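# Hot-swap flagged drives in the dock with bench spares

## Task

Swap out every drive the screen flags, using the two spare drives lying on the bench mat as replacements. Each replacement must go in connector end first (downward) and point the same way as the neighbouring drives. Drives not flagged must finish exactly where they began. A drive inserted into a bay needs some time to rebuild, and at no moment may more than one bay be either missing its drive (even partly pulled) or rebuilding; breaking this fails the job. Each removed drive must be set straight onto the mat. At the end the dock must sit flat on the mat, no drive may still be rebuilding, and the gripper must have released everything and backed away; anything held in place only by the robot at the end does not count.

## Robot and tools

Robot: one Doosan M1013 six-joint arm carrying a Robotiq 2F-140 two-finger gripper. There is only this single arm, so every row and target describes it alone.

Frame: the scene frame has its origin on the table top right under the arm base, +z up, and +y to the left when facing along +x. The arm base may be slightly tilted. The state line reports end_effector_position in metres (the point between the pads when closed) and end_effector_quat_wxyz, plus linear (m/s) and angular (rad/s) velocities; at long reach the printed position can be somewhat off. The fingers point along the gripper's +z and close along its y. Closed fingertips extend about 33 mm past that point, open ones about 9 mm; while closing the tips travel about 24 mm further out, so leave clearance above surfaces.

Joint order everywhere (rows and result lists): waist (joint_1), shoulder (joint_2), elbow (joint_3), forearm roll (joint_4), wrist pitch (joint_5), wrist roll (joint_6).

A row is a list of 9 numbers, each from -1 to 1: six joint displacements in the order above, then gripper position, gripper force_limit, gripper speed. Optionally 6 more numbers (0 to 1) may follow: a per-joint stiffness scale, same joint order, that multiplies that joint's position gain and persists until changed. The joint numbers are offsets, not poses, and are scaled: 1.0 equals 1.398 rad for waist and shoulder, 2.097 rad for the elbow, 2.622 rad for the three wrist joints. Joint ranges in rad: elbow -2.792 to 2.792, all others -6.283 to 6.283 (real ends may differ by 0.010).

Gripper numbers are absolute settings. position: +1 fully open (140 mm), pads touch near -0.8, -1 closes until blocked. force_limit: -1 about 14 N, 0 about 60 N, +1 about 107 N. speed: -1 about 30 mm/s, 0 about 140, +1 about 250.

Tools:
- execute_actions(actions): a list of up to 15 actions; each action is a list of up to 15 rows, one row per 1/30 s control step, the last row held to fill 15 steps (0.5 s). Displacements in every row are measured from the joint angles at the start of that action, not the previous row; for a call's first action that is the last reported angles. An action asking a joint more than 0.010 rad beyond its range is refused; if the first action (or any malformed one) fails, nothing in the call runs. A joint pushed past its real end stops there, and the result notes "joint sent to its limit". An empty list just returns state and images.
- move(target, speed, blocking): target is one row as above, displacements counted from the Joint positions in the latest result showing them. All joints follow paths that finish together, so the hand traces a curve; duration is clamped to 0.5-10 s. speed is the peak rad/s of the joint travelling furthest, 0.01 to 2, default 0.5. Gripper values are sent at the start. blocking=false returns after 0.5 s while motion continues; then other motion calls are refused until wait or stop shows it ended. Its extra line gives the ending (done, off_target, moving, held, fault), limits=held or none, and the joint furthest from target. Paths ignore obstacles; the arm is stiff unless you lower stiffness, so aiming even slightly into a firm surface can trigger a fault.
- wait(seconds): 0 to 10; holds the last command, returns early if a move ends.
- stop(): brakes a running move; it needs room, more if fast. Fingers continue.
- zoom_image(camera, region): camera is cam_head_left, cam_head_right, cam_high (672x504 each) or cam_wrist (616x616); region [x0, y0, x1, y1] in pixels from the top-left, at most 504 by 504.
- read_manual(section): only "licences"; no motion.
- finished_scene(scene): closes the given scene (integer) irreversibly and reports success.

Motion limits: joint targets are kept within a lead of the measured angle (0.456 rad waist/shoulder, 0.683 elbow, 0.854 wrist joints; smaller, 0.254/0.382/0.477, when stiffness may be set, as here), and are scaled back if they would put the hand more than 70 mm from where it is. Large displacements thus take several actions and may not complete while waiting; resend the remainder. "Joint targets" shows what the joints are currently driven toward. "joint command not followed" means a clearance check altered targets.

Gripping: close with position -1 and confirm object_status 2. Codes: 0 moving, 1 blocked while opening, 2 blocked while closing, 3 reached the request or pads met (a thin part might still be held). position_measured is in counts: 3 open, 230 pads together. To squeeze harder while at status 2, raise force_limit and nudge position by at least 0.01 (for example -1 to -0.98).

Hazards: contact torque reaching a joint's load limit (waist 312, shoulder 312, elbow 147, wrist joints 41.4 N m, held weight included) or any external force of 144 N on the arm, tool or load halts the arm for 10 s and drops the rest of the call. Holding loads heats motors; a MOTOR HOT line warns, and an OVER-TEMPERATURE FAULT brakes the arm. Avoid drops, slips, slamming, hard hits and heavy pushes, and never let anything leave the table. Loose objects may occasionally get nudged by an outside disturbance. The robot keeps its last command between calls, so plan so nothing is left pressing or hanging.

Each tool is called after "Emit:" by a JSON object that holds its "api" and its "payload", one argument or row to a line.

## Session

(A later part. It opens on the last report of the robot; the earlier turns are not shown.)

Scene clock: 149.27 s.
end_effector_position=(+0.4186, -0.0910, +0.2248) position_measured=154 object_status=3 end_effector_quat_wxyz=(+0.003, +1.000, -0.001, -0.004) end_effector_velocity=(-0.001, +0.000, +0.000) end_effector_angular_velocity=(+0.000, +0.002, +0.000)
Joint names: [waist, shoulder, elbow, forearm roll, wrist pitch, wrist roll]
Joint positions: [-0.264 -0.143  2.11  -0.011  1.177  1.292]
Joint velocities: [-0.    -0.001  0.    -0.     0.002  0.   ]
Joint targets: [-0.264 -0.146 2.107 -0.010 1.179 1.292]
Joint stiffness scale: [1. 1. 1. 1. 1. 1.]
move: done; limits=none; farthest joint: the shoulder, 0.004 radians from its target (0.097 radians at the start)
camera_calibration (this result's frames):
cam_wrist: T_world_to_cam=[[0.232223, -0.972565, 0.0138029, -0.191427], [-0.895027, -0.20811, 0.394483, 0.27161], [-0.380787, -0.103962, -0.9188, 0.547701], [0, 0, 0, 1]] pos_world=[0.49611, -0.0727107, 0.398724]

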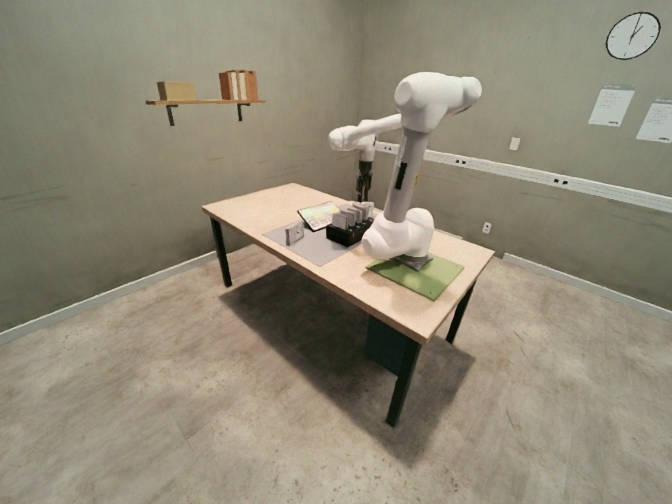

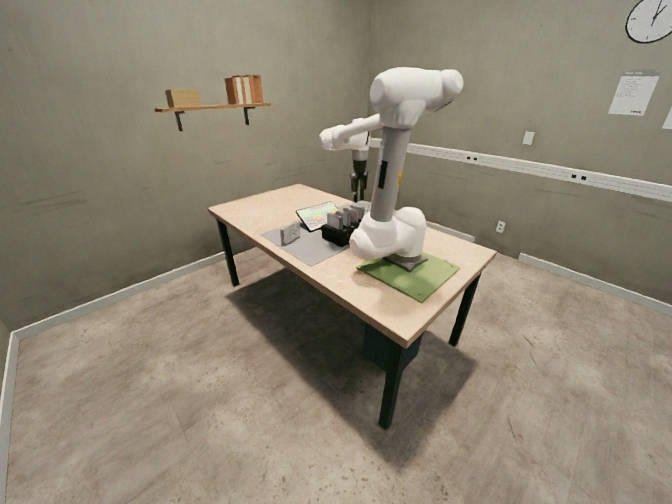

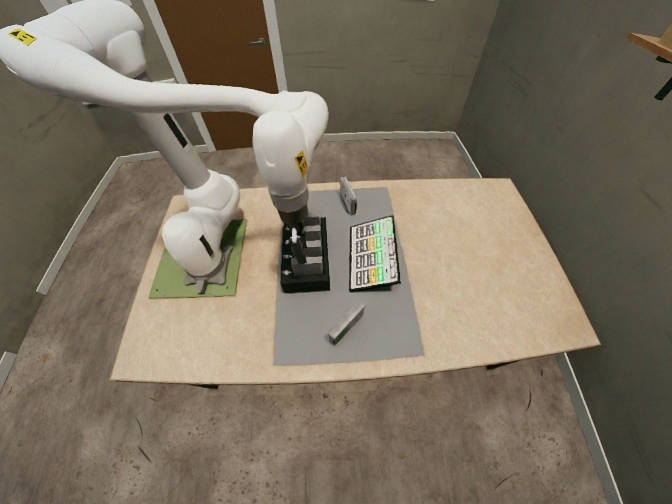

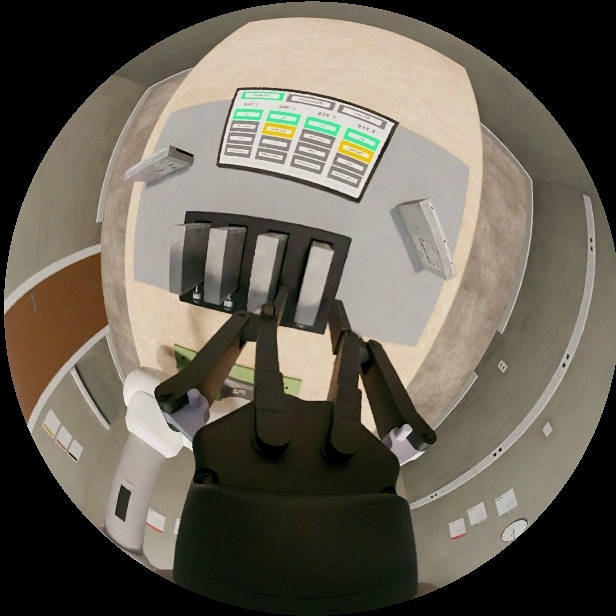

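Emit:
{"api": "move", "payload": {
  "target": [-0.0494, -0.1017, 0.0524, 0.0042, 0.0114, -0.0305, -1, 0, 0.5],
  "speed": 0.4
}}

Emit:
{"api": "move", "payload": {
  "target": [0, 0.0643, 0.0591, 0, -0.0815, 0, -1, 0, 0.5],
  "speed": 0.3
}}

Emit:
{"api": "zoom_image", "payload": {
  "camera": "cam_high",
  "region": [250, 180, 350, 300]
}}

Scene clock: 178.83 s.
end_effector_position=(+0.3414, -0.0896, +0.2233) position_measured=233 object_status=3 end_effector_quat_wxyz=(+0.000, +1.000, +0.000, -0.001) end_effector_velocity=(-0.001, +0.000, -0.000) end_effector_angular_velocity=(+0.001, +0.001, -0.000)
Joint names: [waist, shoulder, elbow, forearm roll, wrist pitch, wrist roll]
Joint positions: [-0.329 -0.281  2.217 -0.003  1.204  1.221]
Joint velocities: [-0.001 -0.001  0.002  0.     0.001 -0.001]
Joint targets: [-0.333 -0.285 2.220 0.000 1.207 1.212]
Joint stiffness scale: [1. 1. 1. 1. 1. 1.]
move: done; limits=none; farthest joint: the wrist roll, 0.009 radians from its target (0.080 radians at the start)
camera_calibration (this result's frames):
cam_wrist: T_world_to_cam=[[0.235019, -0.971947, 0.00925333, -0.171958], [-0.896614, -0.213108, 0.388159, 0.204895], [-0.375298, -0.0995214, -0.921546, 0.516172], [0, 0, 0, 1]] pos_world=[0.417843, -0.0720995, 0.397736]

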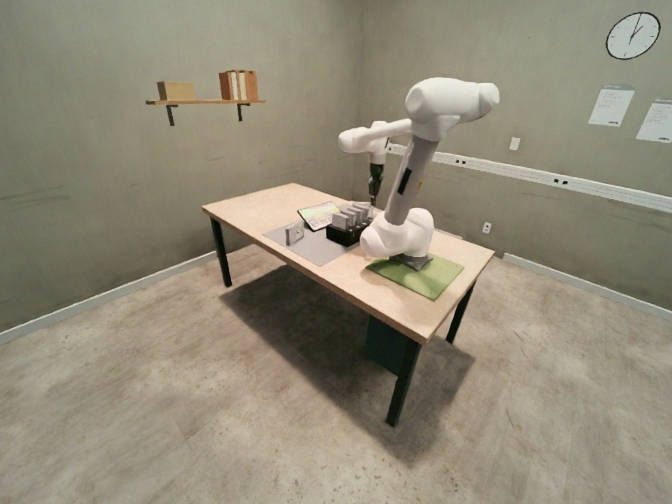

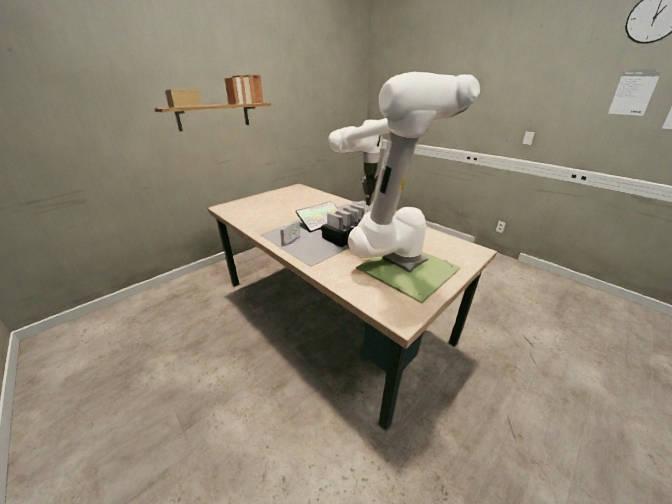

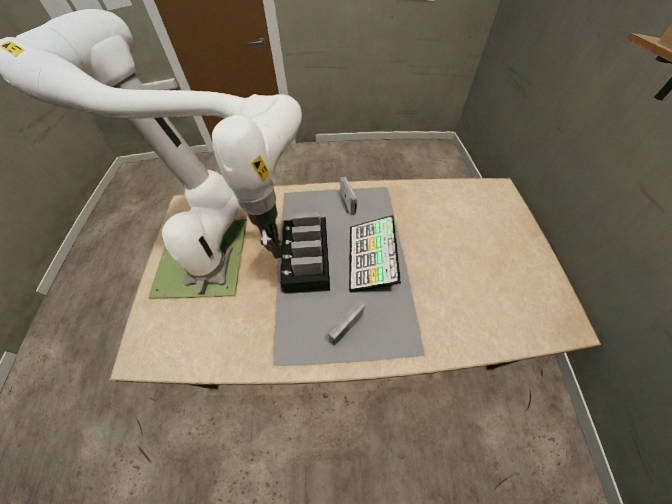

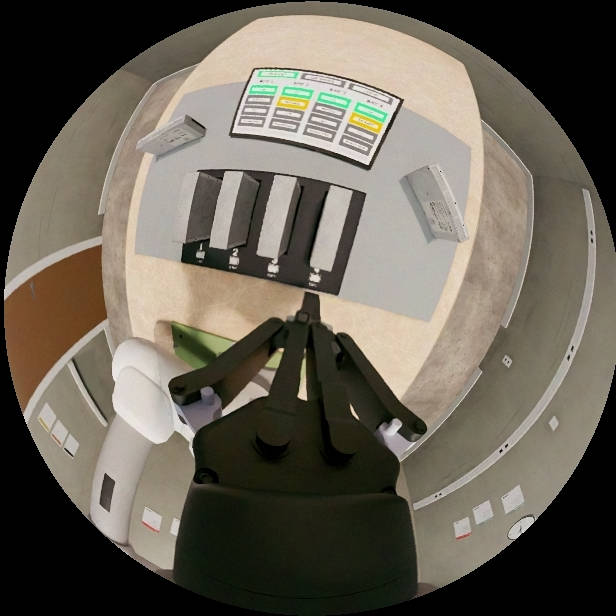

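Scene clock: 180.10 s.
end_effector_position=(+0.3422, -0.0896, +0.1327) position_measured=233 object_status=3 end_effector_quat_wxyz=(+0.001, +1.000, +0.000, +0.001) end_effector_velocity=(+0.000, -0.000, -0.000) end_effector_angular_velocity=(-0.001, -0.001, +0.000)
Joint names: [waist, shoulder, elbow, forearm roll, wrist pitch, wrist roll]
Joint positions: [-0.329 -0.195  2.338 -0.003  0.993  1.221]
Joint velocities: [-0.     0.     0.001 -0.    -0.002 -0.   ]
Joint targets: [-0.329 -0.191 2.341 -0.003 0.991 1.221]
Joint stiffness scale: [1. 1. 1. 1. 1. 1.]
move: done; limits=none; farthest joint: the shoulder, 0.004 radians from its target (0.090 radians at the start)
camera_calibration (this result's frames):
cam_wrist: T_world_to_cam=[[0.235475, -0.971815, 0.0112962, -0.171742], [-0.898023, -0.213121, 0.384883, 0.241665], [-0.371627, -0.100774, -0.922896, 0.431867], [0, 0, 0, 1]] pos_world=[0.417955, -0.0718759, 0.307495]

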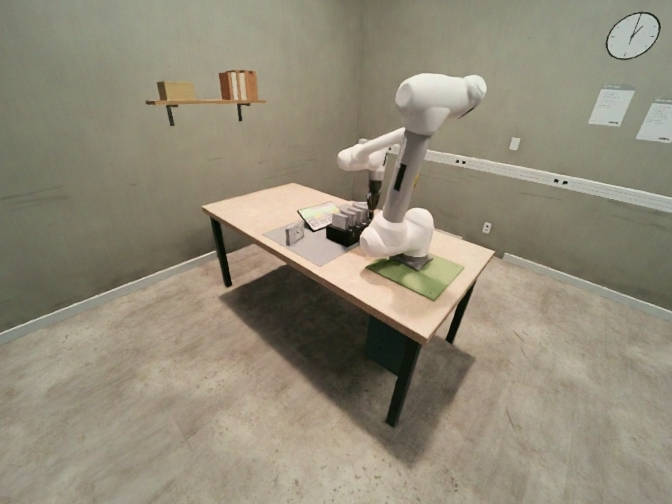

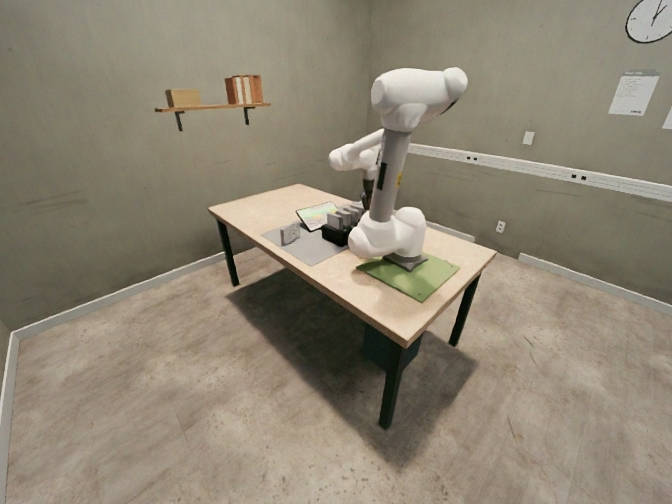

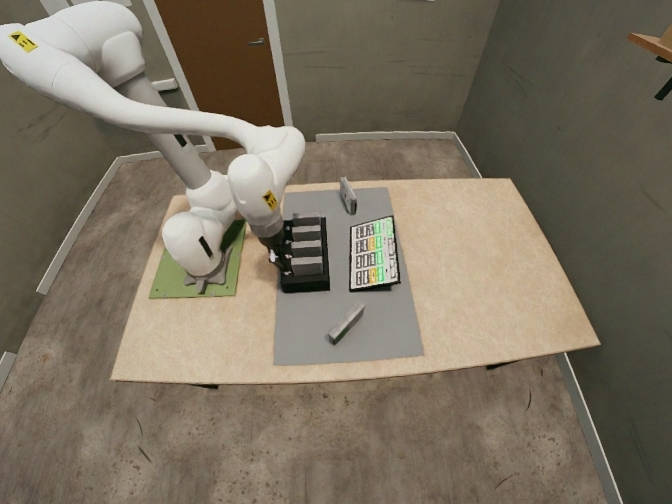

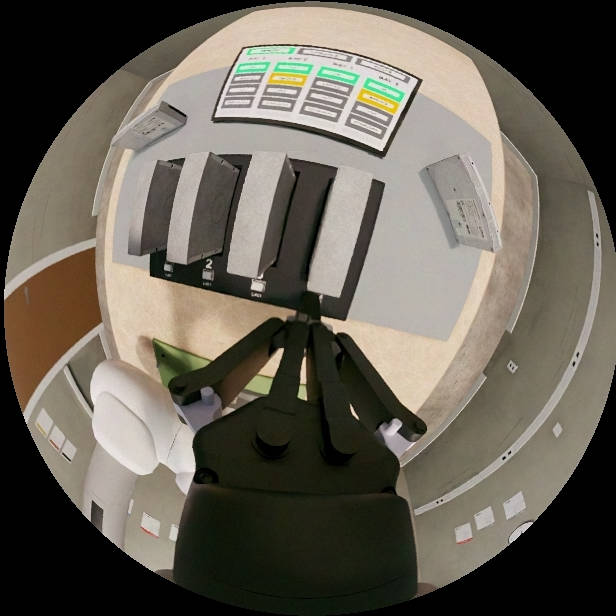

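Region (250, 180, 350, 300) of cam_high's 672x504 image, scaled by 4.200, with more detail than that image has.

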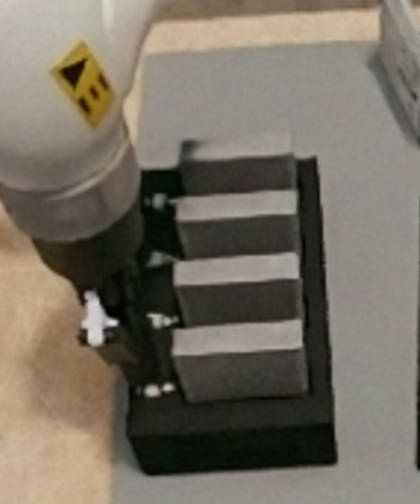

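Emit:
{"api": "move", "payload": {
  "target": [0, 0.02, 0.0155, 0, -0.024, 0, -1, 0, 0.5],
  "speed": 0.05
}}

Emit:
{"api": "zoom_image", "payload": {
  "camera": "cam_high",
  "region": [250, 180, 350, 300]
}}

Scene clock: 187.50 s.
end_effector_position=(+0.3443, -0.0905, +0.1197) position_measured=233 object_status=3 end_effector_quat_wxyz=(+0.002, +1.000, +0.001, +0.005) end_effector_velocity=(+0.001, -0.000, +0.000) end_effector_angular_velocity=(-0.000, -0.002, +0.000)
Joint names: [waist, shoulder, elbow, forearm roll, wrist pitch, wrist roll]
Joint positions: [-0.329 -0.18   2.354 -0.003  0.952  1.221]
Joint velocities: [-0.    -0.    -0.     0.    -0.001 -0.   ]
Joint targets: [-0.329 -0.167 2.370 -0.003 0.930 1.221]
Joint stiffness scale: [1. 1. 1. 1. 1. 1.]
move: off_target; limits=none; farthest joint: the wrist pitch, 0.022 radians from its target (0.063 radians at the start)
camera_calibration (this result's frames):
cam_wrist: T_world_to_cam=[[0.235855, -0.971647, 0.016598, -0.17377], [-0.900967, -0.212233, 0.378437, 0.250257], [-0.364184, -0.10421, -0.925478, 0.417988], [0, 0, 0, 1]] pos_world=[0.418683, -0.0721718, 0.295016]

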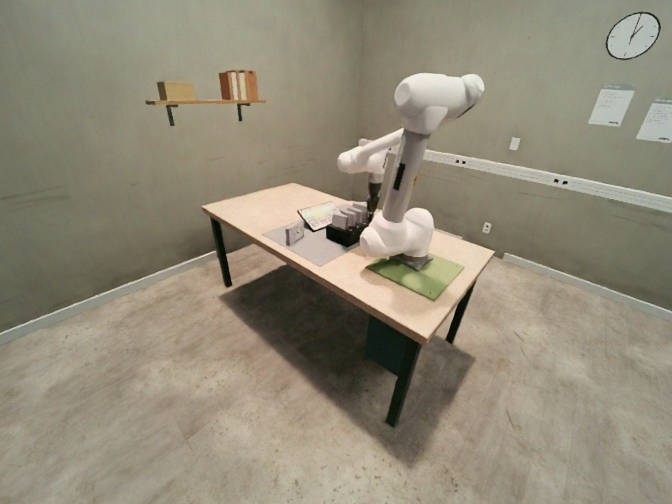

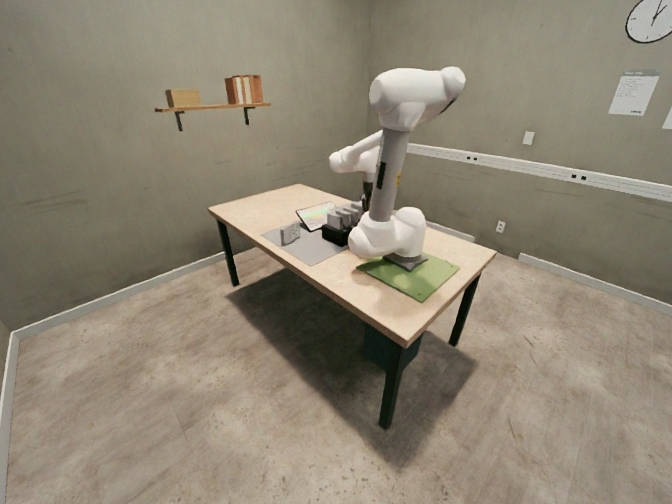

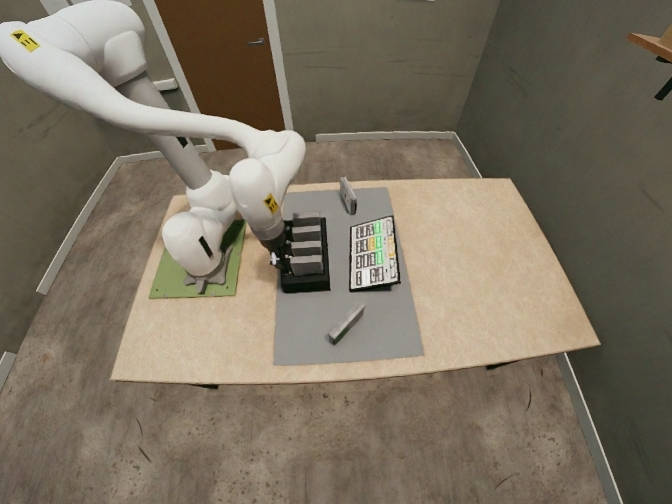

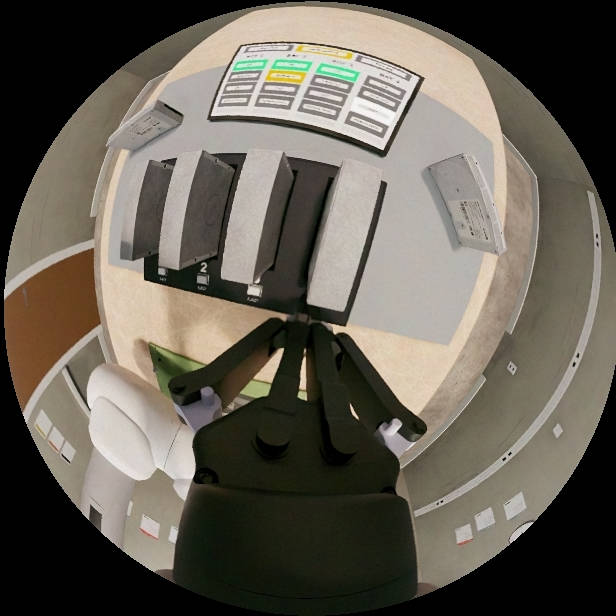

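Region (250, 180, 350, 300) of cam_high's 672x504 image, scaled by 4.200, with more detail than that image has.

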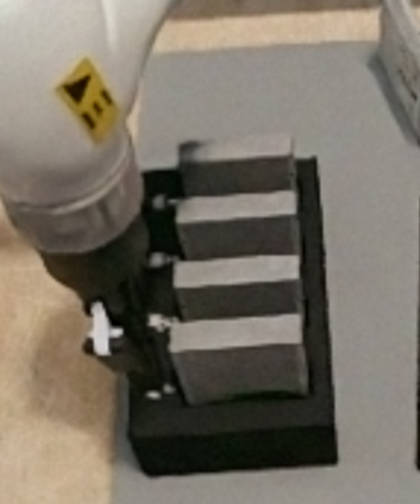

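Emit:
{"api": "move", "payload": {
  "target": [0, -0.083, -0.0763, 0, 0.111, 0, -0.2, 0, 0.5],
  "speed": 0.5
}}

Emit:
{"api": "move", "payload": {
  "target": [0.0436, 0.103, -0.049, 0.001, -0.0156, 0.0256, -0.2, 0, 0.5],
  "speed": 0.5
}}

Emit:
{"api": "move", "payload": {
  "target": [0, 0.0622, 0.0544, 0, -0.077, 0, -0.2, 0, 0.5],
  "speed": 0.3
}}

Emit:
{"api": "execute_actions", "payload": {
  "actions": [
    [[0,0,0,0,0,0,-1,0.3,0]],
    [[0,0,0,0,0,0,-1,0.3,0]]
  ]
}}

Scene clock: 207.47 s.
end_effector_position=(+0.3389, -0.0884, +0.2373) position_measured=154 object_status=3 end_effector_quat_wxyz=(-0.001, +1.000, -0.000, -0.004) end_effector_velocity=(-0.000, +0.000, +0.001) end_effector_angular_velocity=(-0.000, -0.001, -0.000)
Joint names: [waist, shoulder, elbow, forearm roll, wrist pitch, wrist roll]
Joint positions: [-0.329 -0.292  2.197 -0.002  1.241  1.221]
Joint velocities: [ 0.    -0.002 -0.001 -0.     0.002  0.   ]
Joint targets: [-0.329 -0.296 2.194 -0.003 1.243 1.221]
Joint stiffness scale: [1. 1. 1. 1. 1. 1.]
move: done; limits=none; farthest joint: the shoulder, 0.004 radians from its target (0.116 radians at the start)
camera_calibration (this result's frames):
cam_wrist: T_world_to_cam=[[0.234694, -0.972056, 0.00502657, -0.169296], [-0.894469, -0.213931, 0.392631, 0.195628], [-0.380585, -0.0966445, -0.919682, 0.529951], [0, 0, 0, 1]] pos_world=[0.416407, -0.0714971, 0.411428]

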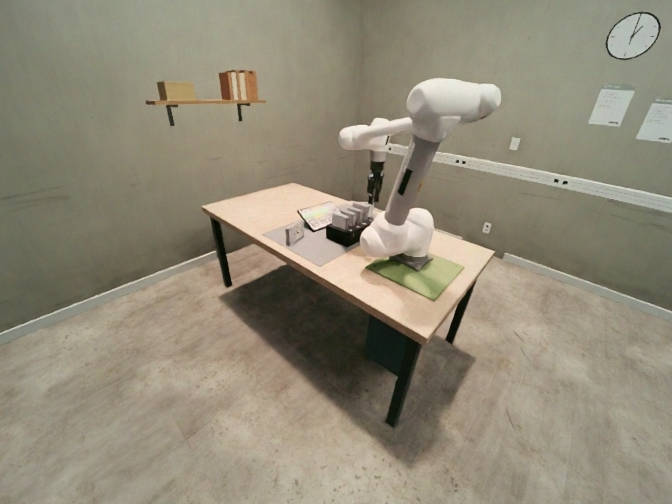

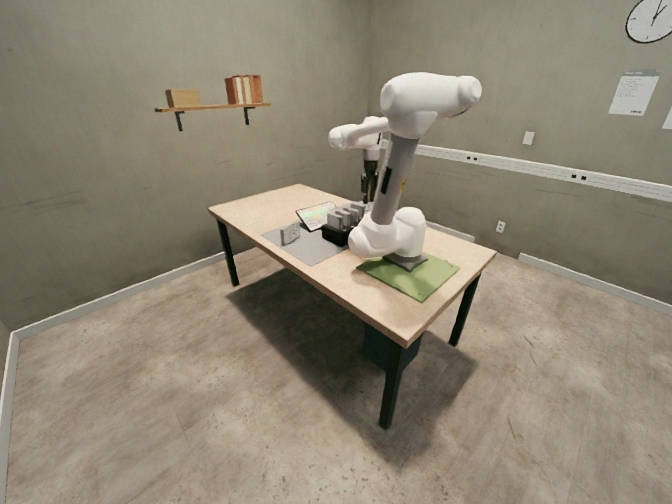

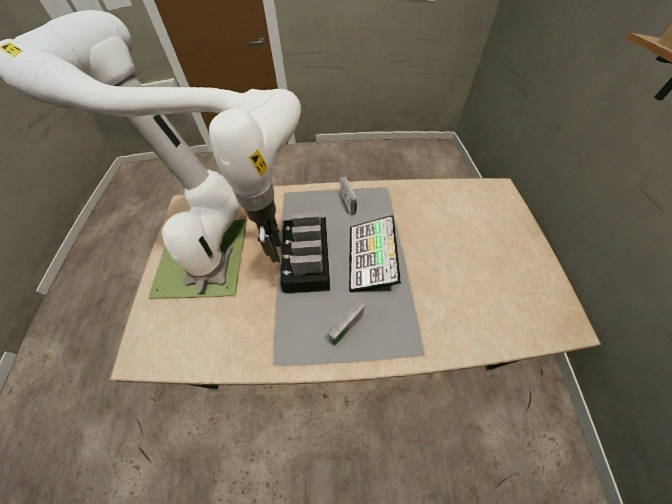

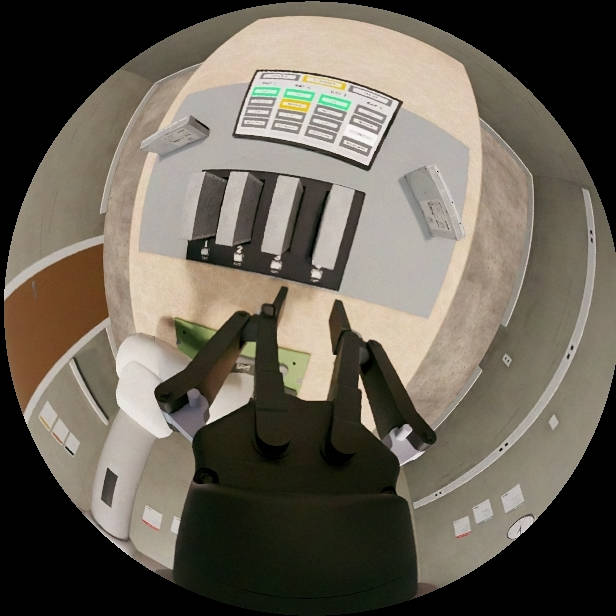

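Scene clock: 208.37 s.
end_effector_position=(+0.4163, -0.0910, +0.2351) position_measured=154 object_status=3 end_effector_quat_wxyz=(-0.002, +1.000, -0.001, -0.005) end_effector_velocity=(+0.001, +0.000, +0.000) end_effector_angular_velocity=(-0.000, -0.001, -0.000)
Joint names: [waist, shoulder, elbow, forearm roll, wrist pitch, wrist roll]
Joint positions: [-0.272 -0.152  2.098 -0.002  1.202  1.279]
Joint velocities: [ 0.002  0.001 -0.002  0.    -0.     0.002]
Joint targets: [-0.268 -0.148 2.095 0.001 1.200 1.288]
Joint stiffness scale: [1. 1. 1. 1. 1. 1.]
move: done; limits=none; farthest joint: the wrist roll, 0.009 radians from its target (0.068 radians at the start)
camera_calibration (this result's frames):
cam_wrist: T_world_to_cam=[[0.233276, -0.972402, 0.00409909, -0.189163], [-0.894093, -0.212829, 0.394084, 0.264795], [-0.382335, -0.0955952, -0.919065, 0.557738], [0, 0, 0, 1]] pos_world=[0.494121, -0.0742696, 0.409022]

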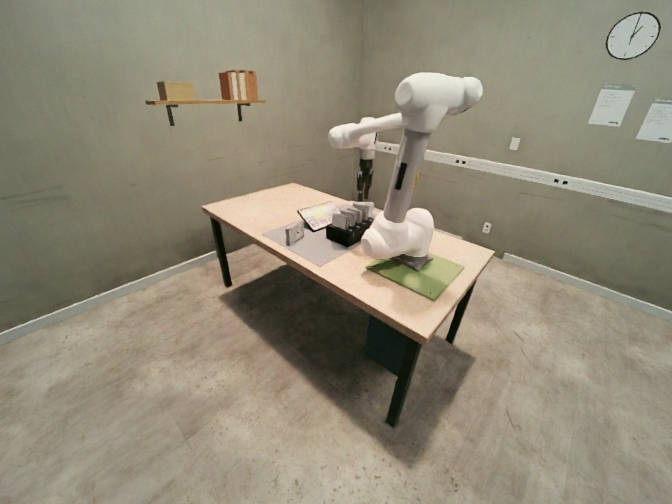

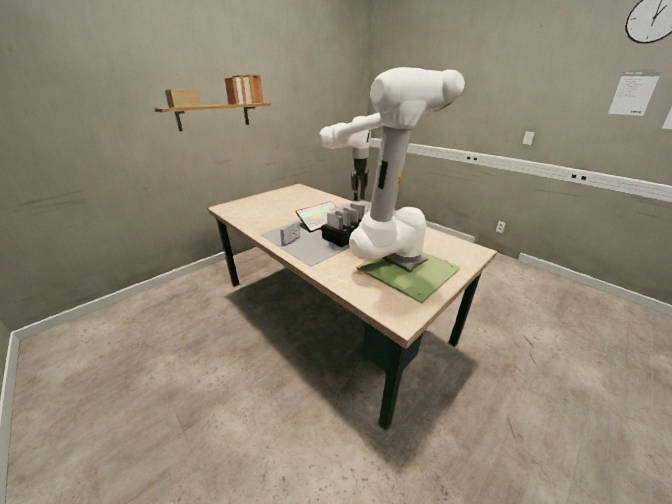

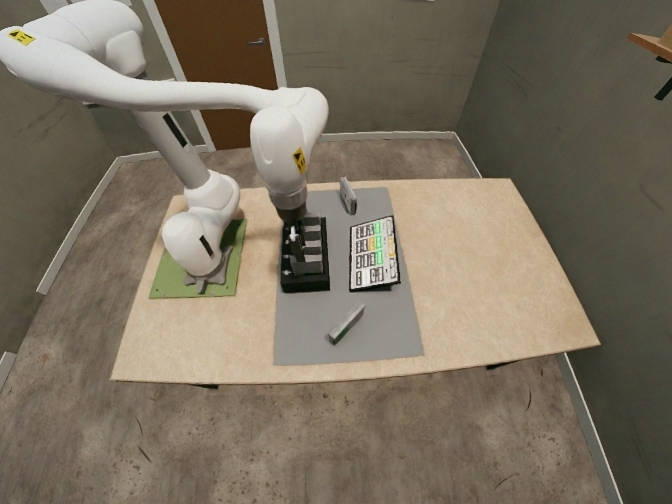

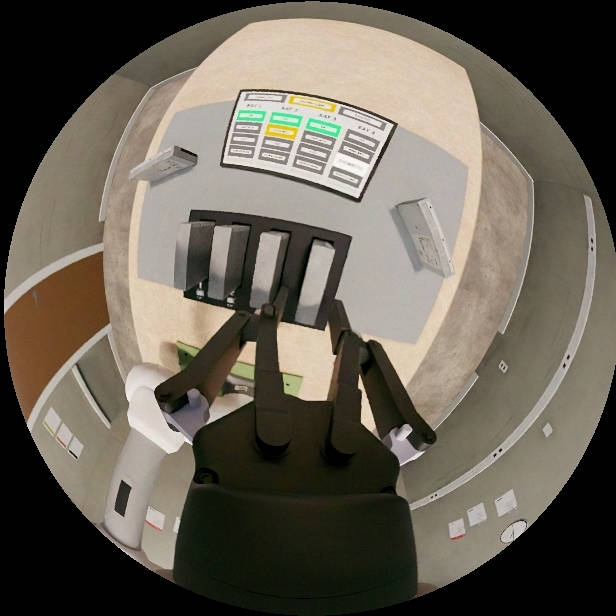

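Scene clock: 209.57 s.
end_effector_position=(+0.4196, -0.0917, +0.1441) position_measured=154 object_status=3 end_effector_quat_wxyz=(-0.001, +1.000, -0.001, -0.002) end_effector_velocity=(+0.001, -0.000, -0.000) end_effector_angular_velocity=(-0.001, -0.003, +0.000)
Joint names: [waist, shoulder, elbow, forearm roll, wrist pitch, wrist roll]
Joint positions: [-0.272 -0.069  2.209 -0.002  1.003  1.279]
Joint velocities: [ 0.     0.     0.    -0.    -0.003 -0.   ]
Joint targets: [-0.272 -0.065 2.212 -0.002 1.001 1.279]
Joint stiffness scale: [1. 1. 1. 1. 1. 1.]
move: done; limits=none; farthest joint: the shoulder, 0.003 radians from its target (0.087 radians at the start)
camera_calibration (this result's frames):
cam_wrist: T_world_to_cam=[[0.233498, -0.972335, 0.0065342, -0.190693], [-0.895953, -0.212535, 0.389997, 0.304785], [-0.377819, -0.0969178, -0.920793, 0.473577], [0, 0, 0, 1]] pos_world=[0.496526, -0.0747419, 0.318448]

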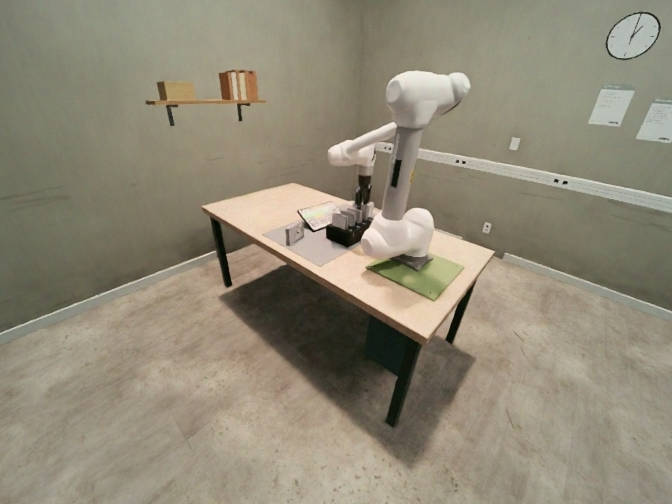

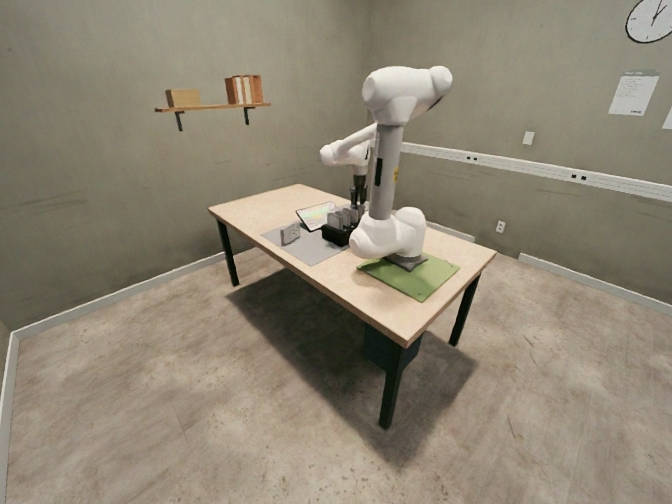

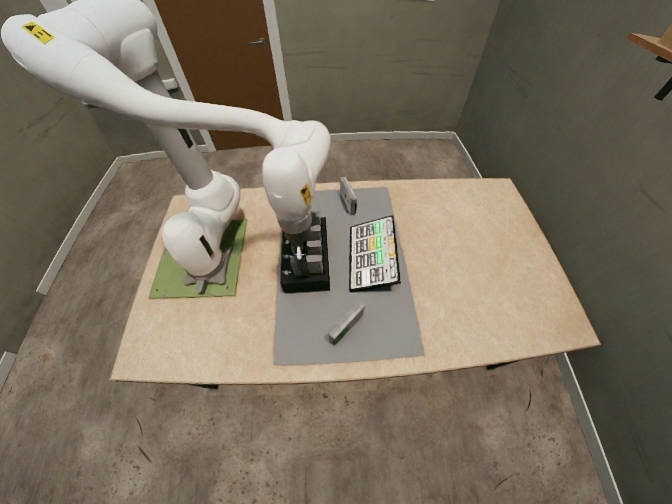

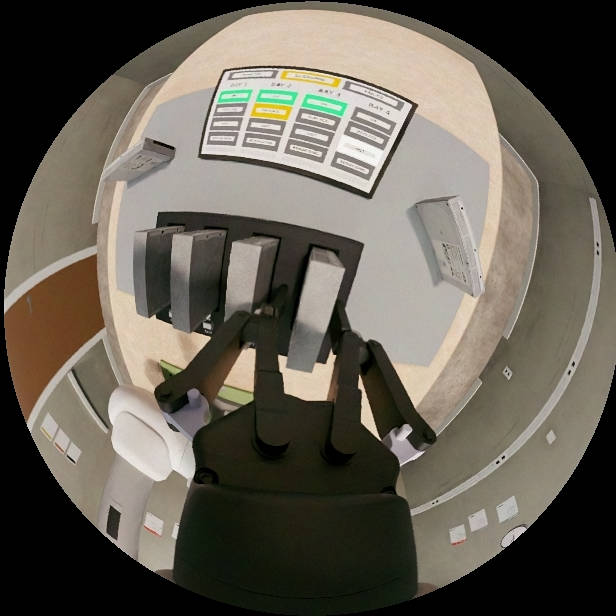

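Scene clock: 210.57 s.
end_effector_position=(+0.4195, -0.0921, +0.1441) position_measured=195 object_status=2 end_effector_quat_wxyz=(-0.001, +1.000, -0.000, -0.002) end_effector_velocity=(-0.000, +0.000, +0.000) end_effector_angular_velocity=(-0.000, -0.001, -0.000)
Joint names: [waist, shoulder, elbow, forearm roll, wrist pitch, wrist roll]
Joint positions: [-0.272 -0.069  2.209 -0.003  1.003  1.279]
Joint velocities: [-0.    -0.001  0.     0.    -0.     0.   ]
Joint targets: [-0.272 -0.069 2.209 -0.003 1.003 1.279]
Joint stiffness scale: [1. 1. 1. 1. 1. 1.]
camera_calibration (this result's frames):
cam_wrist: T_world_to_cam=[[0.234159, -0.97217, 0.00748106, -0.191407], [-0.895718, -0.21274, 0.390423, 0.304465], [-0.377966, -0.098122, -0.920605, 0.473435], [0, 0, 0, 1]] pos_world=[0.496476, -0.0748533, 0.318408]

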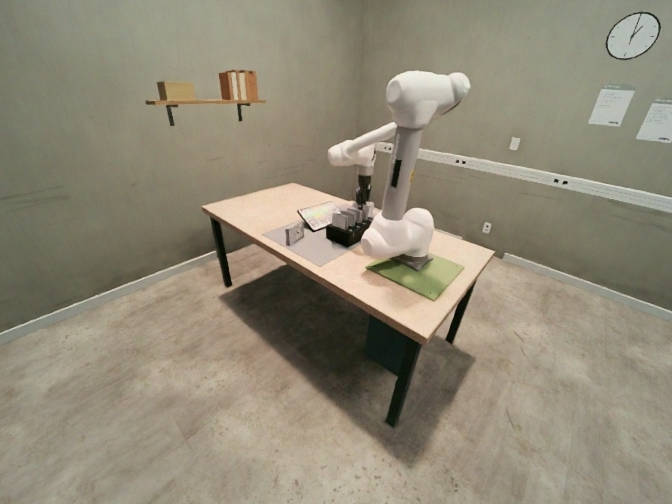

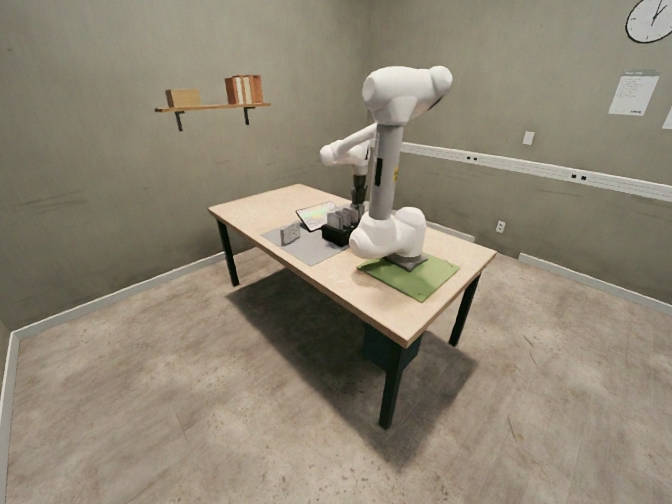

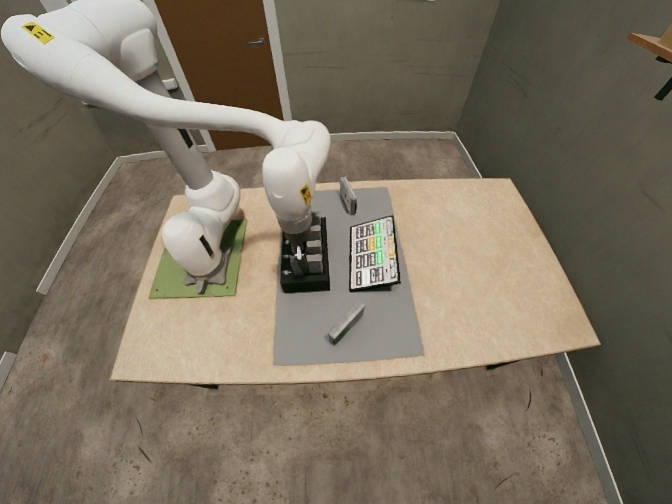

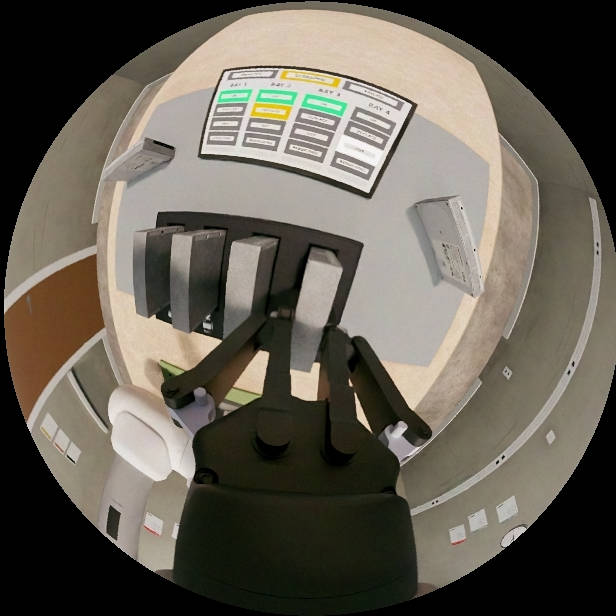

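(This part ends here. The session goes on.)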